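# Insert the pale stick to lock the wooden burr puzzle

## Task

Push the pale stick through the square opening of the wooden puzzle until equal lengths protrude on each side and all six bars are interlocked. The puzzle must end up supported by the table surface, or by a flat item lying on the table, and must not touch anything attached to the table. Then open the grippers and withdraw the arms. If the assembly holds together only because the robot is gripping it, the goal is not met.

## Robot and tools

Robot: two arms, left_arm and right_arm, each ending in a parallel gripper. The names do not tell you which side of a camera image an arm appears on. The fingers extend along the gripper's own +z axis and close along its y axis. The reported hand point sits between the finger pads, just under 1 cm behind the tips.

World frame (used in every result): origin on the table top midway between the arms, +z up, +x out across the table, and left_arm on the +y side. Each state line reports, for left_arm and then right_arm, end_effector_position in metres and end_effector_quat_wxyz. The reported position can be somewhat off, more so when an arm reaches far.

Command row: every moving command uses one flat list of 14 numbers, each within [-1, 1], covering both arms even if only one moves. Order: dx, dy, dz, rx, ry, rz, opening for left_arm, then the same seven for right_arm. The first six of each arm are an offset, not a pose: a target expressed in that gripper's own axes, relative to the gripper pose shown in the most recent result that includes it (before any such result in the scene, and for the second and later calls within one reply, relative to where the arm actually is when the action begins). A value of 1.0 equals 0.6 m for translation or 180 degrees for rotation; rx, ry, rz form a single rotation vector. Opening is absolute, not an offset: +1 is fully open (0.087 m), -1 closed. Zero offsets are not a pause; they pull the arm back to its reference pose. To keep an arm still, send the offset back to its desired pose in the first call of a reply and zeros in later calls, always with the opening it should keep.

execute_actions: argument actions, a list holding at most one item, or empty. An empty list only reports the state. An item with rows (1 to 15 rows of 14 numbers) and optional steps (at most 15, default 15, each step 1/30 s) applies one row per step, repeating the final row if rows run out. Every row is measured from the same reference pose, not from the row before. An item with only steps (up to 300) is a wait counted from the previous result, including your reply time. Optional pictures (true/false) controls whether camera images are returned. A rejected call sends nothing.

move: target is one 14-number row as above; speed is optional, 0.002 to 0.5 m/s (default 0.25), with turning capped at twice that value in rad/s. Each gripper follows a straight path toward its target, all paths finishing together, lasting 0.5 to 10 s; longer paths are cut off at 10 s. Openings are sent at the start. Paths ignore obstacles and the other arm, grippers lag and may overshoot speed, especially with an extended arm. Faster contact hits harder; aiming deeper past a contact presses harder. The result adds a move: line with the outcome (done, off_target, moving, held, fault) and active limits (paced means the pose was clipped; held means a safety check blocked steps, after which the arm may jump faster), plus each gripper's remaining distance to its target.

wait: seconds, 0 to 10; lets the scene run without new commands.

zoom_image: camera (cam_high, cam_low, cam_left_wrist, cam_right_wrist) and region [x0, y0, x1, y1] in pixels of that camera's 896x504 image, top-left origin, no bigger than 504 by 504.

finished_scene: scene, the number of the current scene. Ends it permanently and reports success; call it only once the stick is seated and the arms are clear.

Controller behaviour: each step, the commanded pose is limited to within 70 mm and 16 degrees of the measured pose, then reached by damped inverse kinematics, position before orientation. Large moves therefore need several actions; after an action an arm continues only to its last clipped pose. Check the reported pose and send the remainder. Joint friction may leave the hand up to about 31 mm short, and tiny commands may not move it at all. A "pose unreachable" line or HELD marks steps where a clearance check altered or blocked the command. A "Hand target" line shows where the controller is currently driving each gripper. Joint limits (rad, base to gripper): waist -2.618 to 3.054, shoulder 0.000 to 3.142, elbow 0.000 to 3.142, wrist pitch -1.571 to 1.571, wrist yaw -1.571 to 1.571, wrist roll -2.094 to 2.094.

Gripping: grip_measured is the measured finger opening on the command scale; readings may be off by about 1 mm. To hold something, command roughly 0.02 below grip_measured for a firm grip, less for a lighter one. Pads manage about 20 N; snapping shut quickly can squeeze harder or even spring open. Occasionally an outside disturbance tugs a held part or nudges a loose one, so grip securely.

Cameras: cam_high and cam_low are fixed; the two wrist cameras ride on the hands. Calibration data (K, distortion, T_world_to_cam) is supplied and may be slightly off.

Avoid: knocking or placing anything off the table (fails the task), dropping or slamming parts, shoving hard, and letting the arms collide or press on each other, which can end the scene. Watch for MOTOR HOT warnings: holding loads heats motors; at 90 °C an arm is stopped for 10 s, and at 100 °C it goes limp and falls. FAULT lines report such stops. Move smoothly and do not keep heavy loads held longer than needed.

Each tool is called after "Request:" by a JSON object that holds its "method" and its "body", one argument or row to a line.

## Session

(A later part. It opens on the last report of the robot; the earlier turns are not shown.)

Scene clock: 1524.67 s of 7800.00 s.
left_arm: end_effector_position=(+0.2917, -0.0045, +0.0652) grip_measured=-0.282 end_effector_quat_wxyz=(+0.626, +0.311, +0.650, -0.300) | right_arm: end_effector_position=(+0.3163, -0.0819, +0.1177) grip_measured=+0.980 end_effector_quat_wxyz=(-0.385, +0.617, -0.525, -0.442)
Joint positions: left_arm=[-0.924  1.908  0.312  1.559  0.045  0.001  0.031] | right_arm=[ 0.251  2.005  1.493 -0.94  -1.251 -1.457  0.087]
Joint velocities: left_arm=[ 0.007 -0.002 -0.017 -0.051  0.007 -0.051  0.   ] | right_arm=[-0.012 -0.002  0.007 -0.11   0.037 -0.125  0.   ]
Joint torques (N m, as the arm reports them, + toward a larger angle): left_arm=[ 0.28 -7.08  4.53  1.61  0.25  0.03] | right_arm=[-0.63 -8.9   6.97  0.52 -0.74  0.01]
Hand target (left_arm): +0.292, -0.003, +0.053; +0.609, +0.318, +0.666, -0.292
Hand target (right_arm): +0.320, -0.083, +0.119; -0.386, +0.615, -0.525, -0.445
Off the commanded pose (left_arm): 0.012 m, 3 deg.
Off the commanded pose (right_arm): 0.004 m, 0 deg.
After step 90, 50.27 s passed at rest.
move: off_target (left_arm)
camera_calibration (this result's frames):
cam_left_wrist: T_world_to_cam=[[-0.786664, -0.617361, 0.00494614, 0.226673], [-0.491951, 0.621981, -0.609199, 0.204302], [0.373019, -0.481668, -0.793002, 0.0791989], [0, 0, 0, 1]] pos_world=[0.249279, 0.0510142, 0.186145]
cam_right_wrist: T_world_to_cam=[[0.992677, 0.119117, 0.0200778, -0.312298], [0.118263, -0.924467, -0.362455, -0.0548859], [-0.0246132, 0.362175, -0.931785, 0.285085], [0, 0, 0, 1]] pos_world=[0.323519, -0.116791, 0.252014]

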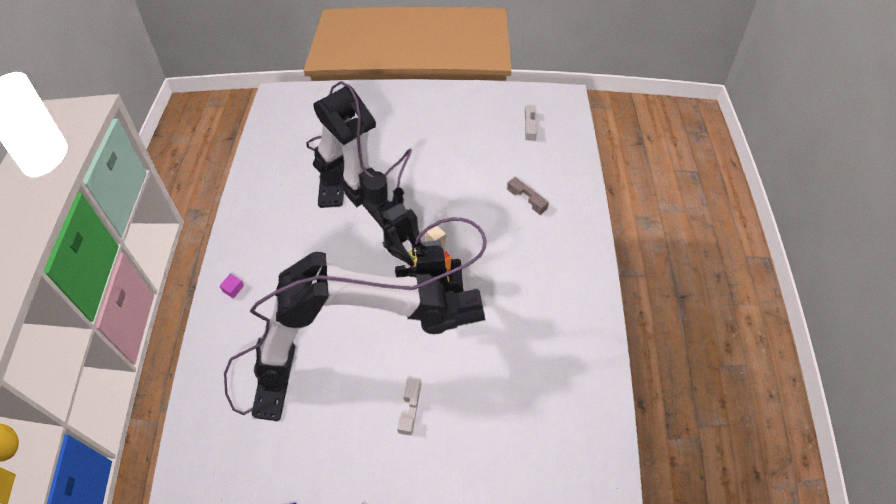

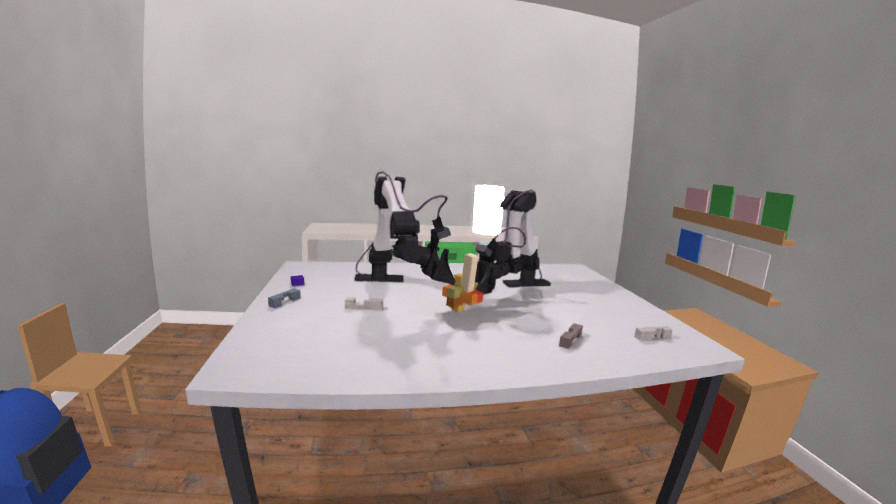

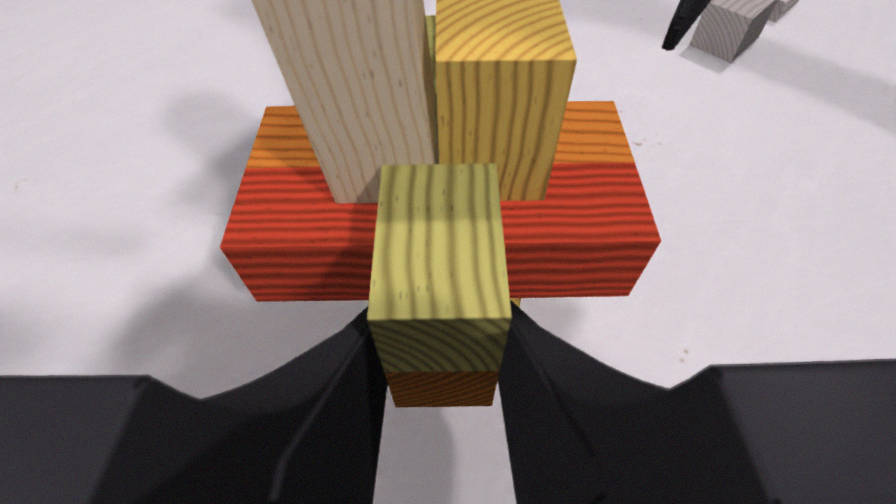

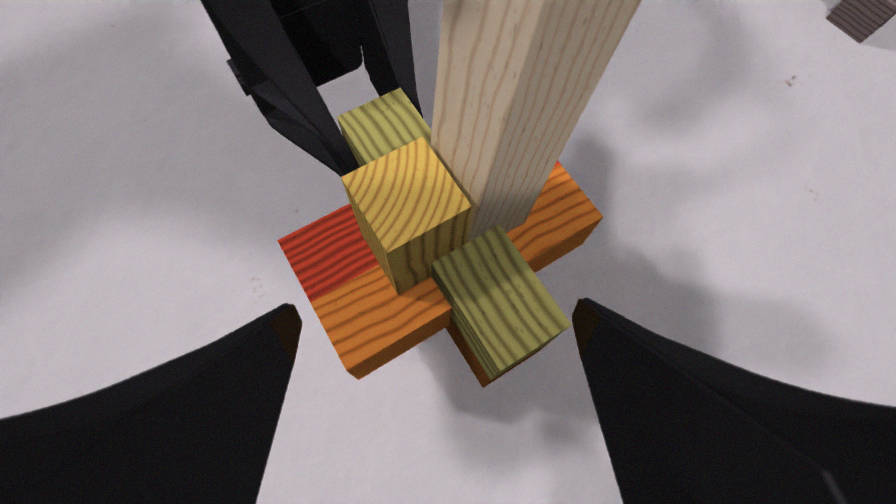

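Request:
{"method": "move", "body": {
  "target": [0.02,0.002,0,0,0.017,0,-0.32,-0.187,0.0502,-0.0587,0.2853,0.1119,0.1626,-1.0],
  "speed": 0.14
}}

Scene clock: 1578.97 s of 7800.00 s.
left_arm: end_effector_position=(+0.2917, -0.0045, +0.0652) grip_measured=-0.282 end_effector_quat_wxyz=(+0.626, +0.311, +0.650, -0.300) | right_arm: end_effector_position=(+0.2840, -0.0862, +0.2212) grip_measured=-1.000 end_effector_quat_wxyz=(+0.391, -0.319, +0.852, +0.139)
Joint positions: left_arm=[-0.924  1.908  0.312  1.559  0.045  0.001  0.031] | right_arm=[ 0.627  1.419  1.345 -0.645 -0.101 -0.104  0.   ]
Joint velocities: left_arm=[ 0.012 -0.012 -0.007  0.051  0.022  0.022 -0.   ] | right_arm=[-0.017  0.012 -0.002 -0.066  0.022  0.007  0.   ]
Joint torques (N m, as the arm reports them, + toward a larger angle): left_arm=[ 0.08 -7.12  4.41  1.6   0.21  0.01] | right_arm=[ 0.82 -5.81  8.09  2.05 -0.04  0.13]
Hand target (left_arm): +0.292, -0.003, +0.053; +0.609, +0.318, +0.666, -0.292
Hand target (right_arm): +0.283, -0.084, +0.228; +0.395, -0.317, +0.851, +0.140
Off the commanded pose (left_arm): 0.012 m, 3 deg.
Off the commanded pose (right_arm): 0.014 m, 1 deg.
After step 90, 46.83 s passed at rest.
move: off_target (left_arm, right_arm)
camera_calibration (this result's frames):
cam_left_wrist: T_world_to_cam=[[-0.786664, -0.617361, 0.00494614, 0.226673], [-0.491951, 0.621981, -0.609199, 0.204302], [0.373019, -0.481668, -0.793002, 0.0791989], [0, 0, 0, 1]] pos_world=[0.249279, 0.0510142, 0.186145]
cam_right_wrist: T_world_to_cam=[[0.630165, -0.775698, 0.0344023, -0.25917], [-0.776459, -0.629653, 0.0254723, 0.176106], [0.00190268, -0.0427637, -0.999083, 0.354785], [0, 0, 0, 1]] pos_world=[0.299384, -0.0749803, 0.35889]

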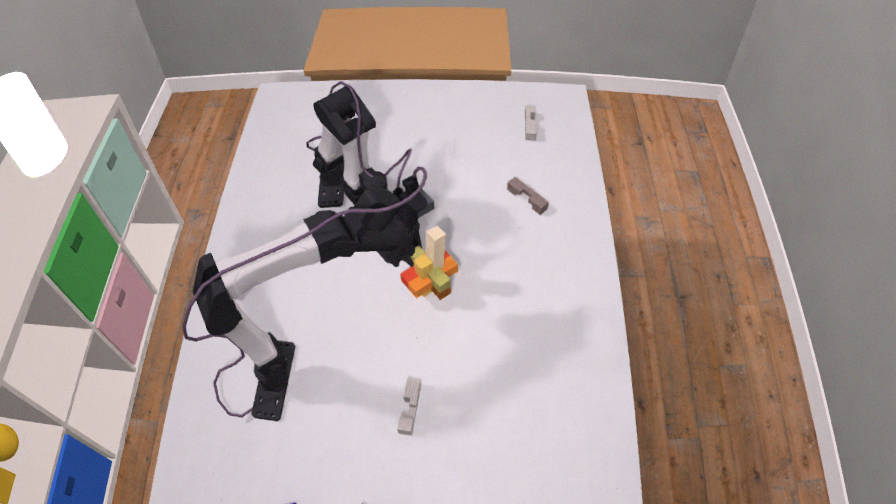

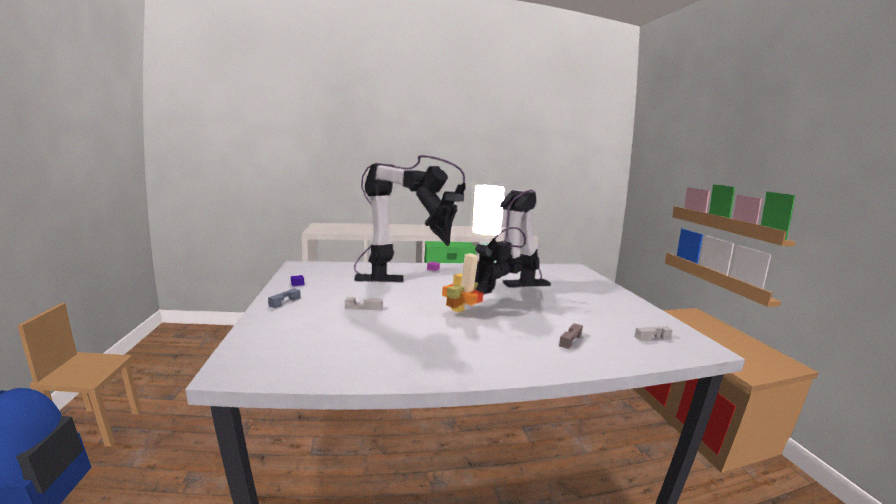

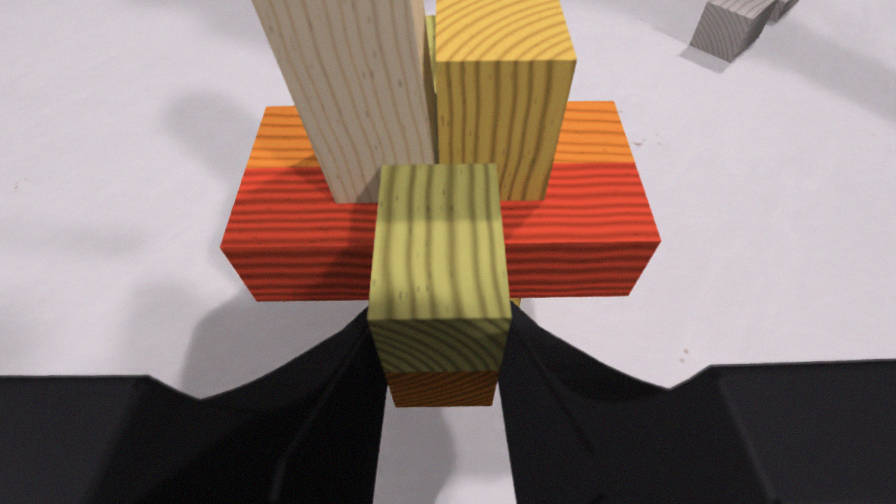

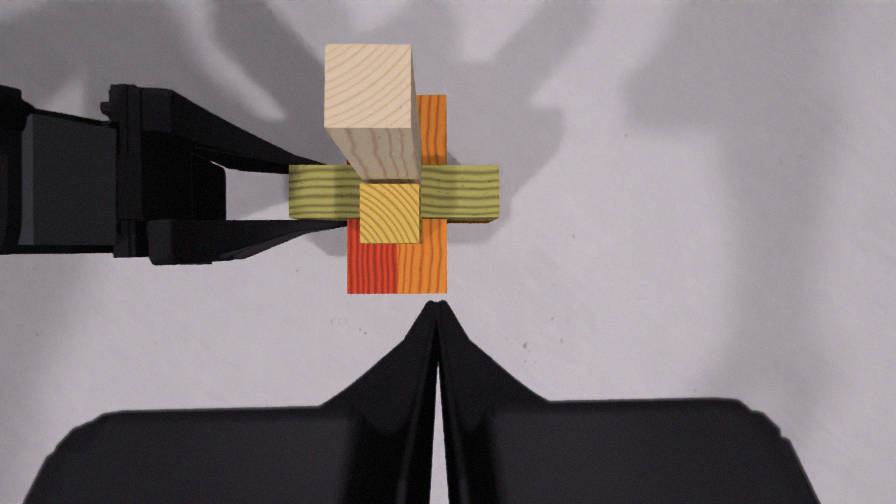

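Request:
{"method": "move", "body": {
  "target": [0.02,0.002,0,0,0.017,0,-0.32,-0.0878,0.043,0.0917,0,0,0,-1.0],
  "speed": 0.1
}}

Scene clock: 1591.10 s of 7800.00 s.
left_arm: end_effector_position=(+0.2917, -0.0045, +0.0652) grip_measured=-0.282 end_effector_quat_wxyz=(+0.626, +0.311, +0.650, -0.300) | right_arm: end_effector_position=(+0.3247, -0.0213, +0.2239) grip_measured=-1.000 end_effector_quat_wxyz=(+0.392, -0.322, +0.851, +0.138)
Joint positions: left_arm=[-0.924  1.908  0.312  1.559  0.045  0.001  0.031] | right_arm=[ 0.721  1.688  1.619 -0.647 -0.031 -0.049  0.   ]
Joint velocities: left_arm=[-0.012  0.017 -0.007 -0.022 -0.051 -0.037 -0.   ] | right_arm=[-0.012 -0.007  0.012  0.007  0.037  0.022  0.   ]
Joint torques (N m, as the arm reports them, + toward a larger angle): left_arm=[ 0.32 -7.13  4.71  1.66  0.23  0.04] | right_arm=[ 0.45 -7.07  8.3   2.13 -0.02  0.11]
Hand target (left_arm): +0.292, -0.003, +0.053; +0.609, +0.318, +0.666, -0.292
Hand target (right_arm): +0.325, -0.018, +0.226; +0.391, -0.320, +0.852, +0.138
Off the commanded pose (left_arm): 0.012 m, 3 deg.
Off the commanded pose (right_arm): 0.004 m, 0 deg.
After step 90, 7.97 s passed at rest.
move: off_target (left_arm)
camera_calibration (this result's frames):
cam_left_wrist: T_world_to_cam=[[-0.786664, -0.617361, 0.00494614, 0.226673], [-0.491951, 0.621981, -0.609199, 0.204302], [0.373019, -0.481668, -0.793002, 0.0791989], [0, 0, 0, 1]] pos_world=[0.249279, 0.0510142, 0.186145]
cam_right_wrist: T_world_to_cam=[[0.633613, -0.772685, 0.0386273, -0.236497], [-0.773636, -0.633114, 0.0255902, 0.247523], [0.00468232, -0.0460978, -0.998926, 0.35916], [0, 0, 0, 1]] pos_world=[0.339658, -0.00947055, 0.361576]

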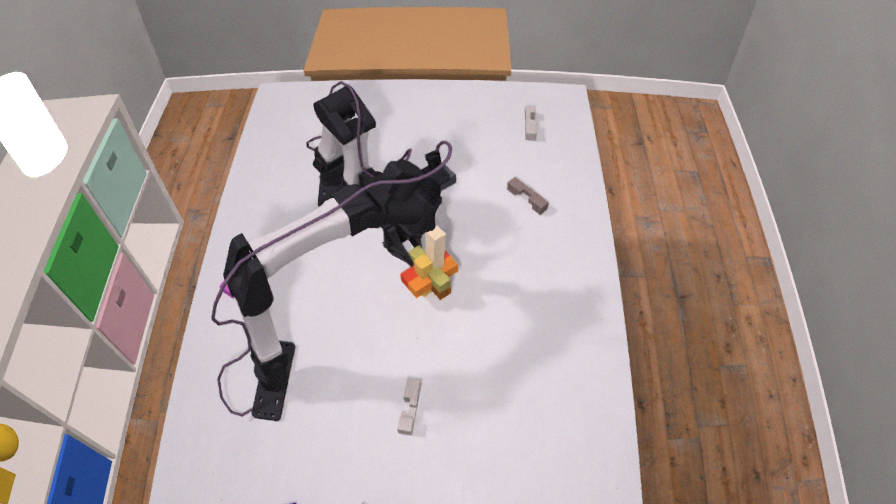

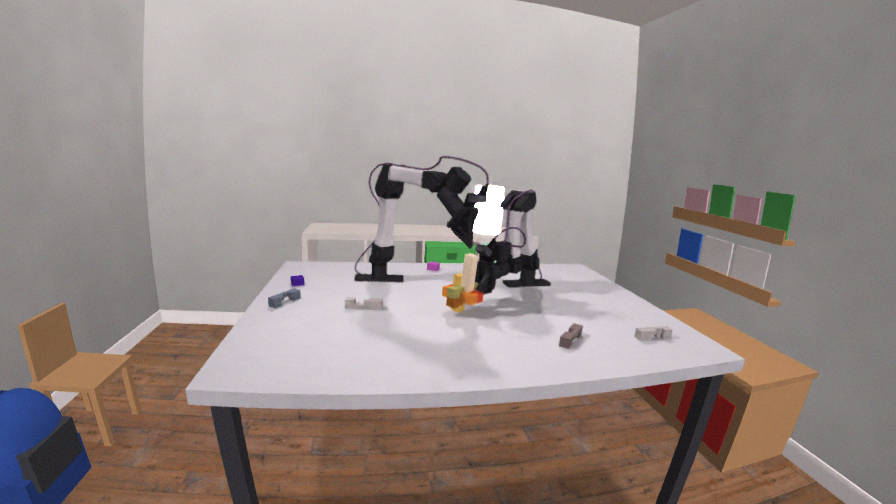

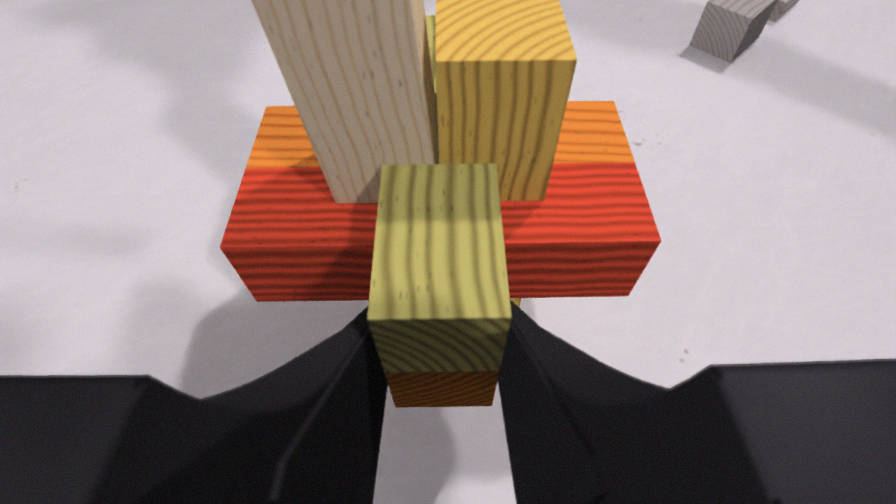

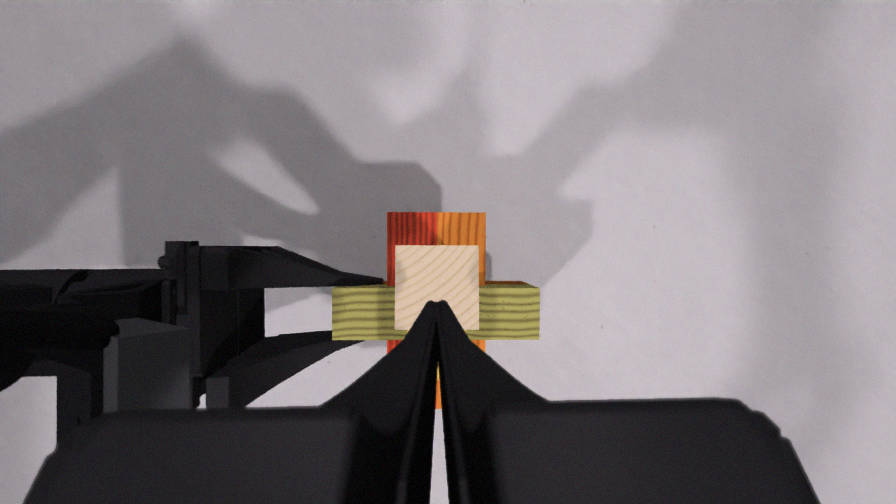

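Request:
{"method": "move", "body": {
  "target": [0.02,0.002,0,0,0.017,0,-0.32,0.0108,0,0.0287,0,0,0,-1.0],
  "speed": 0.03
}}

Scene clock: 1597.43 s of 7800.00 s.
left_arm: end_effector_position=(+0.2917, -0.0045, +0.0652) grip_measured=-0.282 end_effector_quat_wxyz=(+0.626, +0.311, +0.650, -0.300) | right_arm: end_effector_position=(+0.3302, -0.0173, +0.2188) grip_measured=-1.000 end_effector_quat_wxyz=(+0.397, -0.320, +0.849, +0.139)
Joint positions: left_arm=[-0.924  1.908  0.312  1.559  0.045  0.001  0.031] | right_arm=[ 0.721  1.7    1.604 -0.606 -0.029 -0.048  0.   ]
Joint velocities: left_arm=[ 0.002 -0.002  0.002 -0.037 -0.007 -0.007  0.   ] | right_arm=[-0.002 -0.022  0.007  0.037  0.007  0.022  0.   ]
Joint torques (N m, as the arm reports them, + toward a larger angle): left_arm=[ 0.14 -7.16  4.28  1.62  0.21  0.04] | right_arm=[ 0.09 -7.32  4.84  2.49 -0.08  0.03]
Hand target (left_arm): +0.292, -0.003, +0.053; +0.609, +0.318, +0.666, -0.292
Hand target (right_arm): +0.332, -0.016, +0.208; +0.392, -0.322, +0.851, +0.138
Off the commanded pose (left_arm): 0.012 m, 3 deg.
Off the commanded pose (right_arm): 0.011 m, 1 deg.
After step 90, 2.07 s passed at rest.
move: off_target (left_arm, right_arm)
camera_calibration (this result's frames):
cam_left_wrist: T_world_to_cam=[[-0.786664, -0.617361, 0.00494614, 0.226673], [-0.491951, 0.621981, -0.609199, 0.204302], [0.373019, -0.481668, -0.793002, 0.0791989], [0, 0, 0, 1]] pos_world=[0.249279, 0.0510142, 0.186145]
cam_right_wrist: T_world_to_cam=[[0.631741, -0.774193, 0.0390851, -0.236213], [-0.775036, -0.63179, 0.012664, 0.257747], [0.0148891, -0.0382927, -0.999156, 0.3511], [0, 0, 0, 1]] pos_world=[0.343762, -0.00658807, 0.356772]

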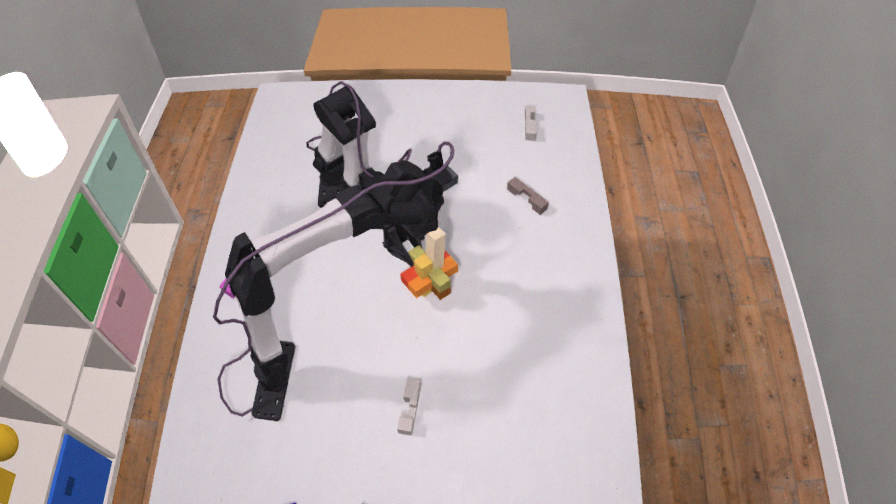

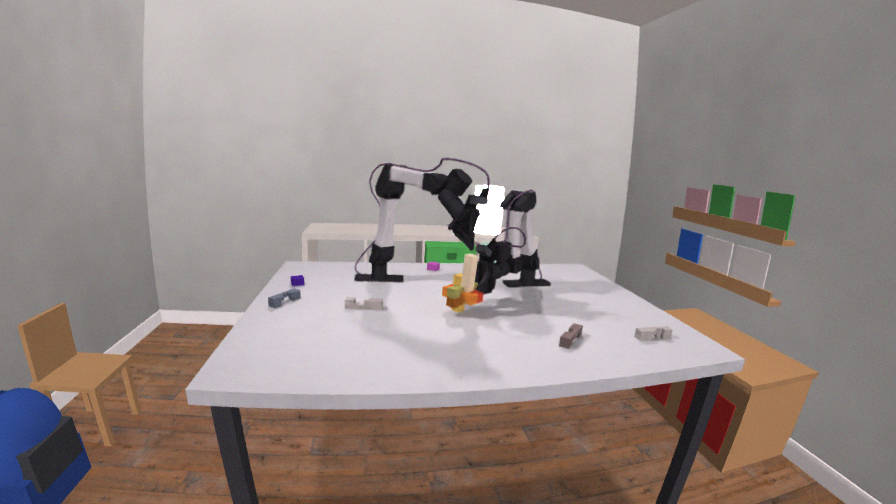

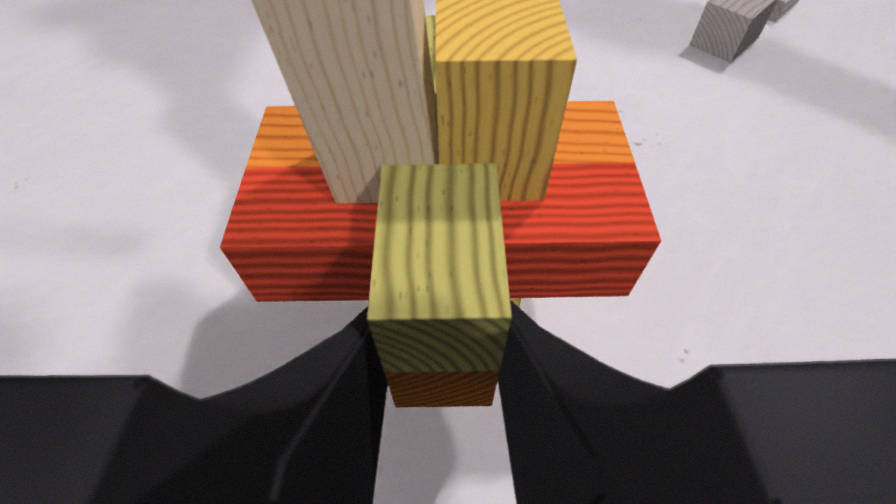

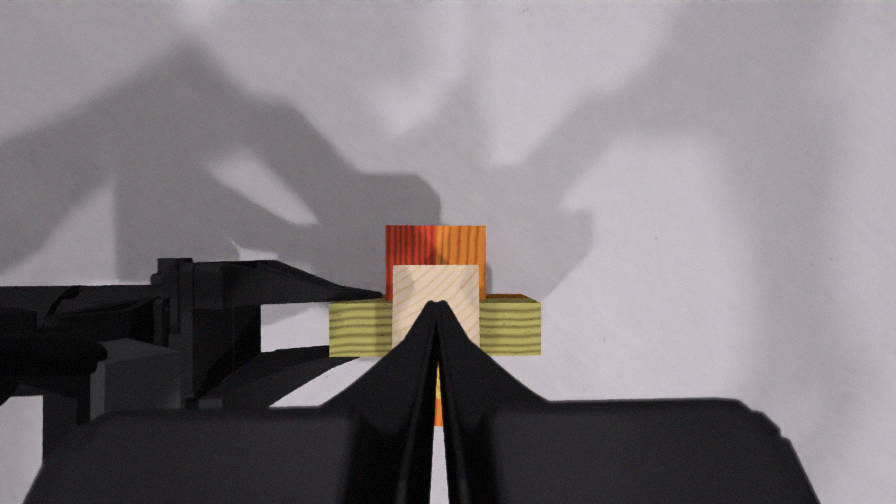

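Request:
{"method": "move", "body": {
  "target": [0.02,0.002,0,0,0.017,0,-0.32,0.0245,0,0.025,0,0.004,0,-1.0],
  "speed": 0.025
}}

Scene clock: 1604.10 s of 7800.00 s.
left_arm: end_effector_position=(+0.2917, -0.0045, +0.0652) grip_measured=-0.282 end_effector_quat_wxyz=(+0.626, +0.311, +0.650, -0.300) | right_arm: end_effector_position=(+0.3306, -0.0169, +0.2075) grip_measured=-1.000 end_effector_quat_wxyz=(+0.396, -0.320, +0.849, +0.139)
Joint positions: left_arm=[-0.924  1.908  0.312  1.559  0.045  0.001  0.031] | right_arm=[ 0.721  1.7    1.562 -0.568 -0.029 -0.048  0.   ]
Joint velocities: left_arm=[-0.007  0.002 -0.002 -0.007 -0.007  0.007  0.002] | right_arm=[-0.002  0.002 -0.002 -0.066 -0.051  0.022  0.   ]
Joint torques (N m, as the arm reports them, + toward a larger angle): left_arm=[ 0.2  -6.96  4.37  1.63  0.21  0.03] | right_arm=[-0.12 -7.6   5.16  2.4  -0.05  0.06]
Hand target (left_arm): +0.292, -0.003, +0.053; +0.609, +0.318, +0.666, -0.292
Hand target (right_arm): +0.332, -0.016, +0.198; +0.392, -0.321, +0.851, +0.137
Off the commanded pose (left_arm): 0.012 m, 3 deg.
Off the commanded pose (right_arm): 0.010 m, 1 deg.
After step 90, 2.37 s passed at rest.
move: off_target (left_arm)
camera_calibration (this result's frames):
cam_left_wrist: T_world_to_cam=[[-0.786664, -0.617361, 0.00494614, 0.226673], [-0.491951, 0.621981, -0.609199, 0.204302], [0.373019, -0.481668, -0.793002, 0.0791989], [0, 0, 0, 1]] pos_world=[0.249279, 0.0510142, 0.186145]
cam_right_wrist: T_world_to_cam=[[0.631859, -0.774102, 0.0389909, -0.235803], [-0.774992, -0.631756, 0.0164773, 0.257675], [0.0118776, -0.040629, -0.999104, 0.340745], [0, 0, 0, 1]] pos_world=[0.344643, -0.00590429, 0.345388]

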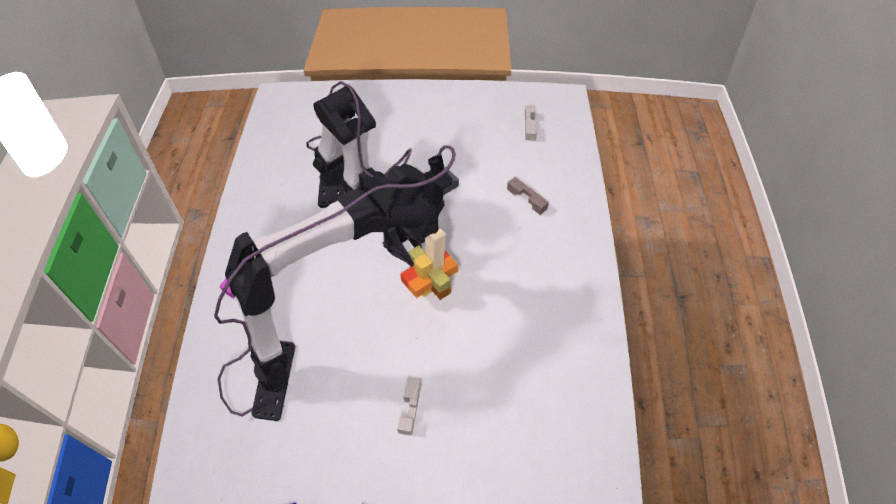

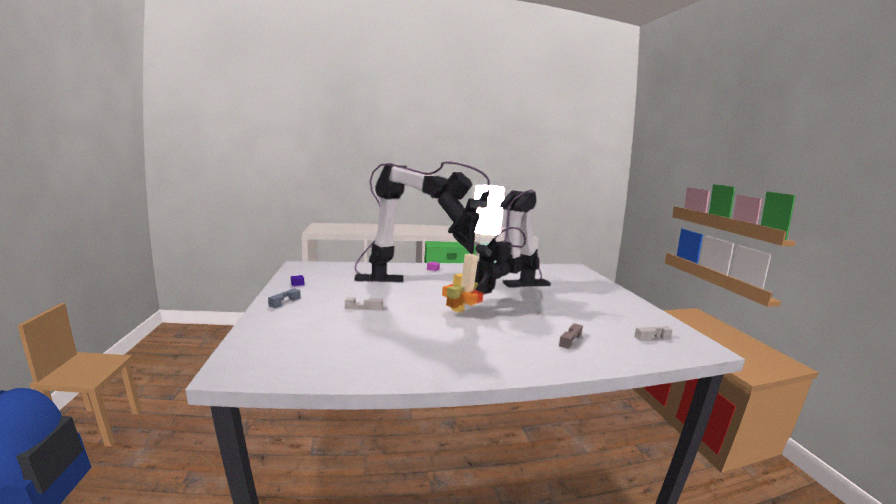

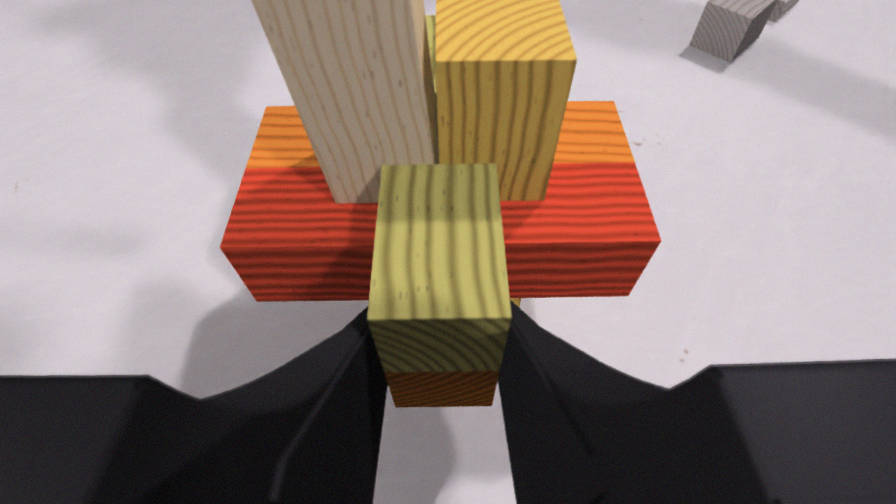

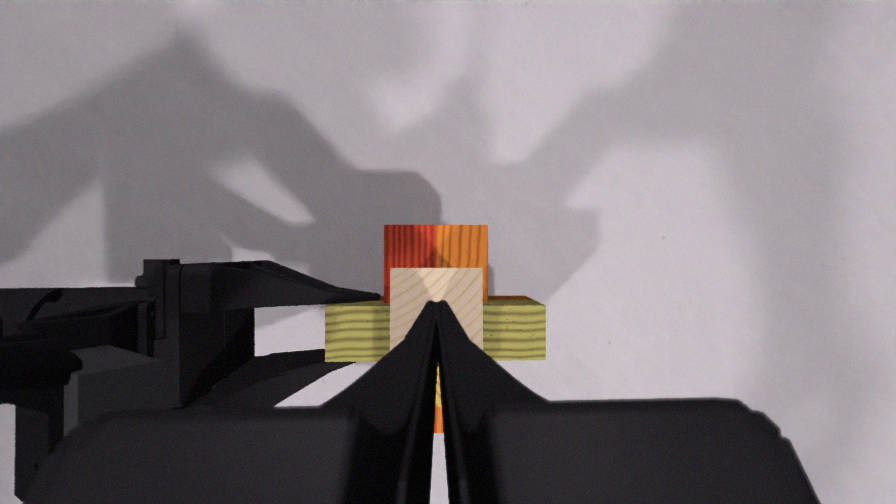

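Request:
{"method": "move", "body": {
  "target": [0.02,0.002,0,0,0.017,0,-0.32,0.024,0,0,0,0.019,0,-1.0],
  "speed": 0.01
}}

Scene clock: 1612.73 s of 7800.00 s.
left_arm: end_effector_position=(+0.2917, -0.0045, +0.0652) grip_measured=-0.282 end_effector_quat_wxyz=(+0.626, +0.311, +0.650, -0.300) | right_arm: end_effector_position=(+0.3270, -0.0197, +0.2038) grip_measured=-1.000 end_effector_quat_wxyz=(+0.386, -0.322, +0.854, +0.136)
Joint positions: left_arm=[-0.924  1.908  0.312  1.559  0.045  0.001  0.031] | right_arm=[ 0.721  1.7    1.562 -0.591 -0.029 -0.048  0.   ]
Joint velocities: left_arm=[ 0.017 -0.012 -0.007  0.022 -0.066 -0.007  0.001] | right_arm=[ 0.017 -0.022 -0.007  0.066  0.022  0.007  0.   ]
Joint torques (N m, as the arm reports them, + toward a larger angle): left_arm=[ 0.35 -7.07  4.5   1.66  0.22  0.02] | right_arm=[-0.12 -7.72  6.94  1.85 -0.05  0.04]
Hand target (left_arm): +0.292, -0.003, +0.053; +0.609, +0.318, +0.666, -0.292
Hand target (right_arm): +0.324, -0.023, +0.197; +0.370, -0.324, +0.861, +0.130
Off the commanded pose (left_arm): 0.012 m, 3 deg.
Off the commanded pose (right_arm): 0.009 m, 2 deg.
After step 90, 2.30 s passed at rest.
move: off_target (left_arm)
camera_calibration (this result's frames):
cam_left_wrist: T_world_to_cam=[[-0.786664, -0.617361, 0.00494614, 0.226673], [-0.491951, 0.621981, -0.609199, 0.204302], [0.373019, -0.481668, -0.793002, 0.0791989], [0, 0, 0, 1]] pos_world=[0.249279, 0.0510142, 0.186145]
cam_right_wrist: T_world_to_cam=[[0.63257, -0.77355, 0.0384043, -0.235647], [-0.774476, -0.631355, 0.0397308, 0.248293], [-0.00648699, -0.0548757, -0.998472, 0.342536], [0, 0, 0, 1]] pos_world=[0.343582, -0.00672745, 0.341198]

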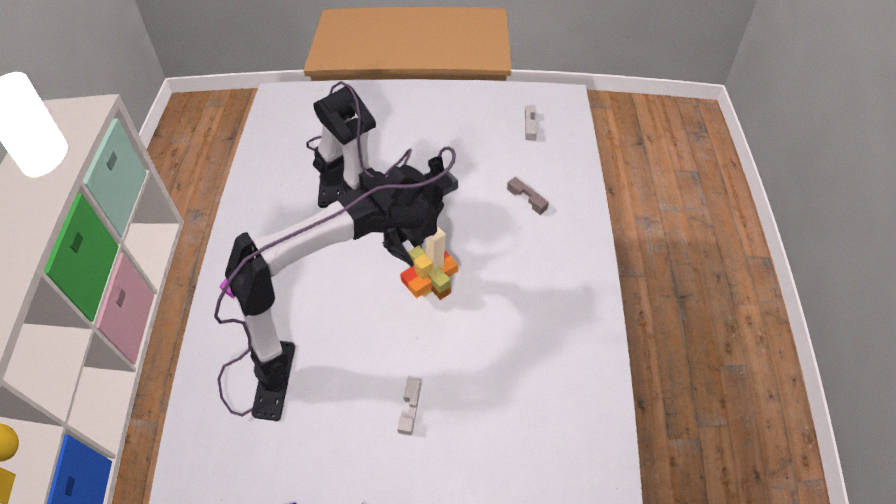

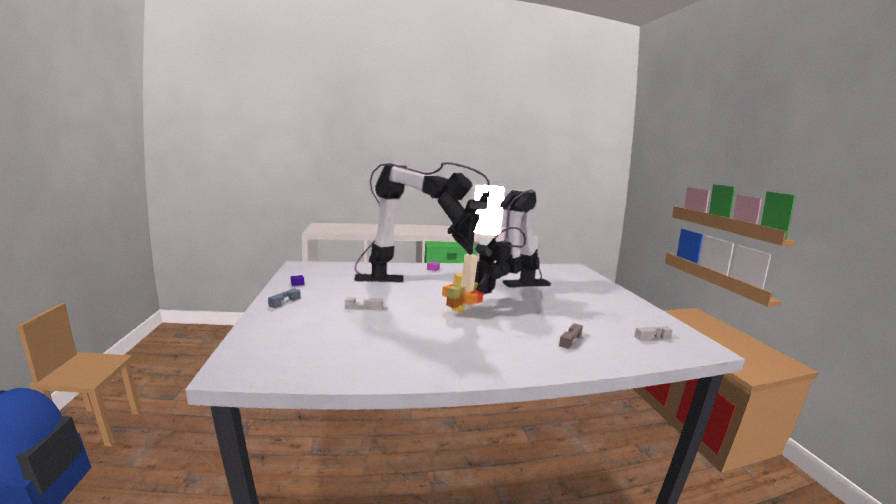

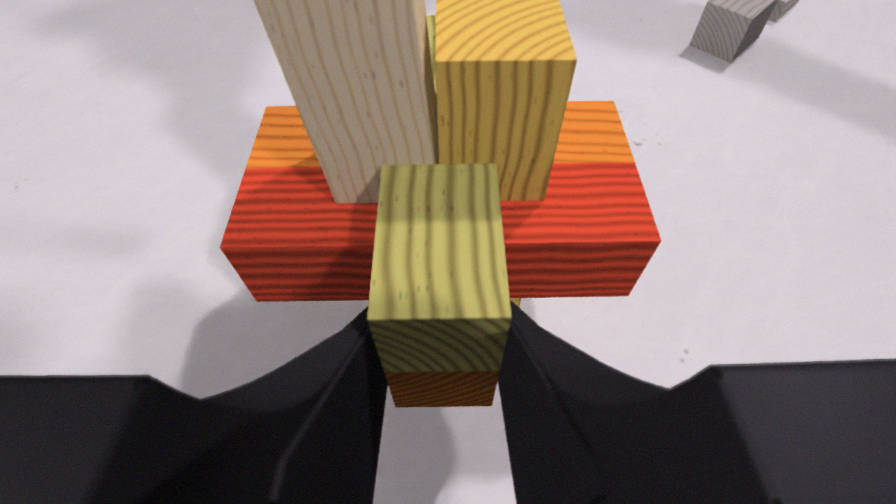

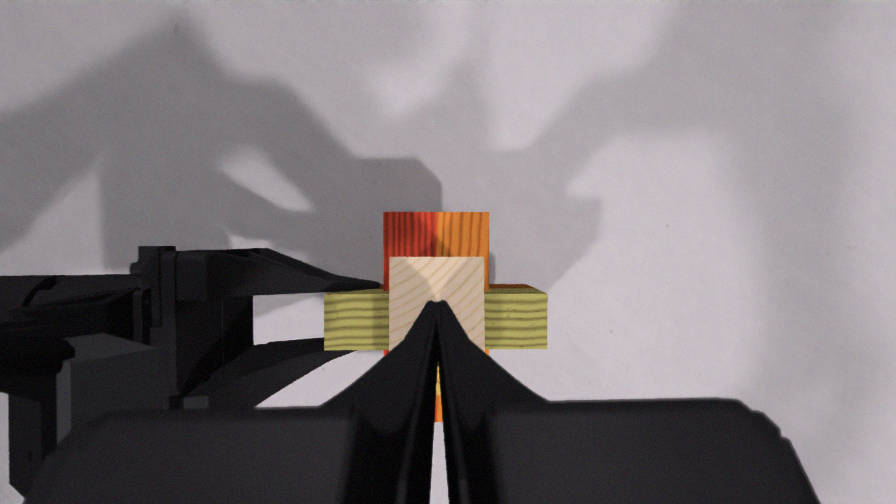

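Request:
{"method": "move", "body": {
  "target": [0.02,0.002,0,0,0.017,0,-0.32,0.0128,0,-0.0258,0,0.0108,0,-1.0],
  "speed": 0.01
}}

Scene clock: 1628.97 s of 7800.00 s.
left_arm: end_effector_position=(+0.2917, -0.0045, +0.0652) grip_measured=-0.282 end_effector_quat_wxyz=(+0.626, +0.311, +0.650, -0.300) | right_arm: end_effector_position=(+0.3178, -0.0269, +0.2042) grip_measured=-1.000 end_effector_quat_wxyz=(+0.372, -0.324, +0.860, +0.132)
Joint positions: left_arm=[-0.924  1.908  0.312  1.559  0.045  0.001  0.031] | right_arm=[ 0.721  1.681  1.562 -0.641 -0.029 -0.048  0.   ]
Joint velocities: left_arm=[-0.017  0.007 -0.007  0.007  0.007 -0.022 -0.001] | right_arm=[ 0.007  0.007 -0.007  0.037 -0.081 -0.081  0.   ]
Joint torques (N m, as the arm reports them, + toward a larger angle): left_arm=[ 0.3  -7.18  4.59  1.63  0.24 -0.02] | right_arm=[-0.03 -9.31  6.73  1.92 -0.08  0.02]
Hand target (left_arm): +0.292, -0.003, +0.053; +0.609, +0.318, +0.666, -0.292
Hand target (right_arm): +0.314, -0.030, +0.208; +0.371, -0.324, +0.860, +0.130
Off the commanded pose (left_arm): 0.012 m, 3 deg.
Off the commanded pose (right_arm): 0.007 m, 0 deg.
After step 90, 10.33 s passed at rest.
move: off_target (left_arm)
camera_calibration (this result's frames):
cam_left_wrist: T_world_to_cam=[[-0.786664, -0.617361, 0.00494614, 0.226673], [-0.491951, 0.621981, -0.609199, 0.204302], [0.373019, -0.481668, -0.793002, 0.0791989], [0, 0, 0, 1]] pos_world=[0.249279, 0.0510142, 0.186145]
cam_right_wrist: T_world_to_cam=[[0.63351, -0.772822, 0.0375831, -0.235475], [-0.773108, -0.630294, 0.0709534, 0.229838], [-0.0311459, -0.0740055, -0.996771, 0.349476], [0, 0, 0, 1]] pos_world=[0.33775, -0.0112521, 0.34089]

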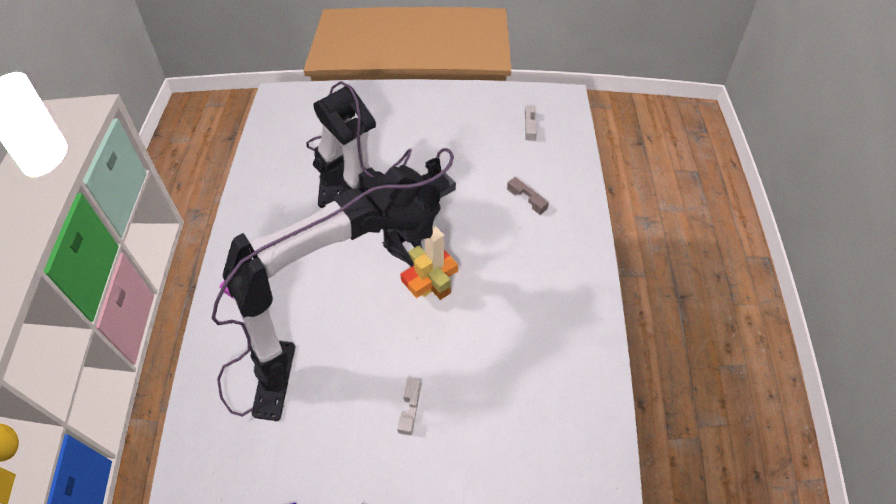

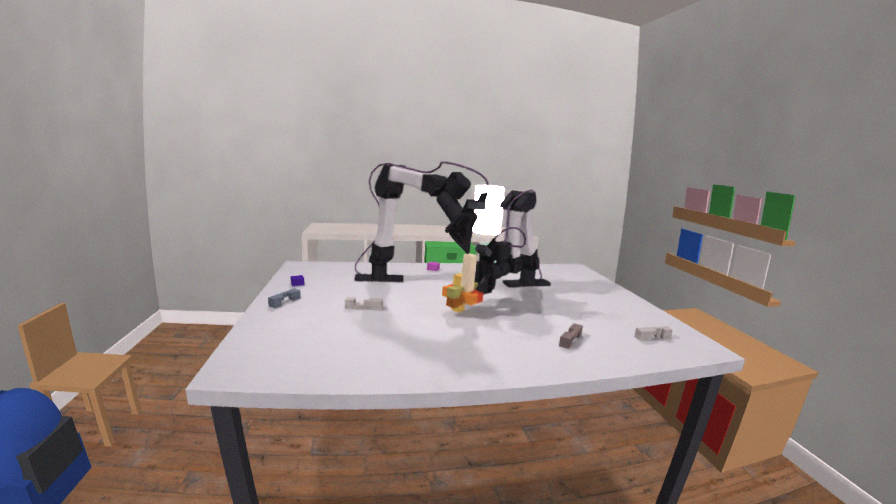

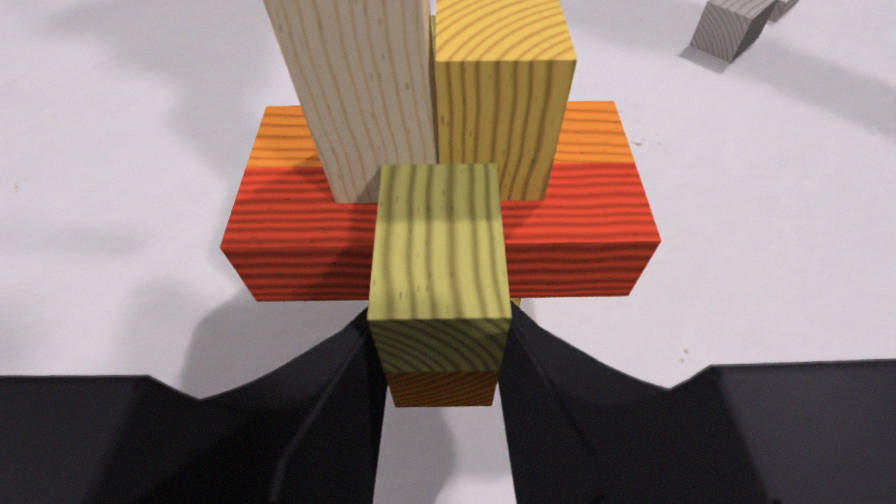

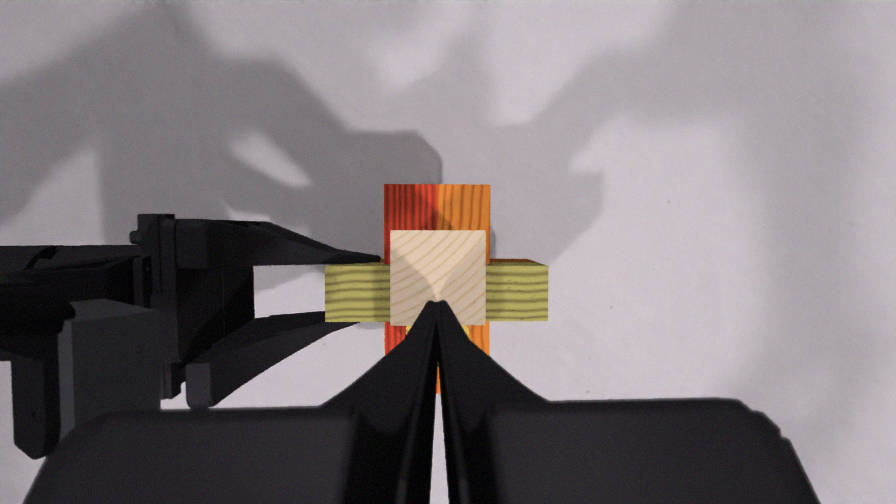

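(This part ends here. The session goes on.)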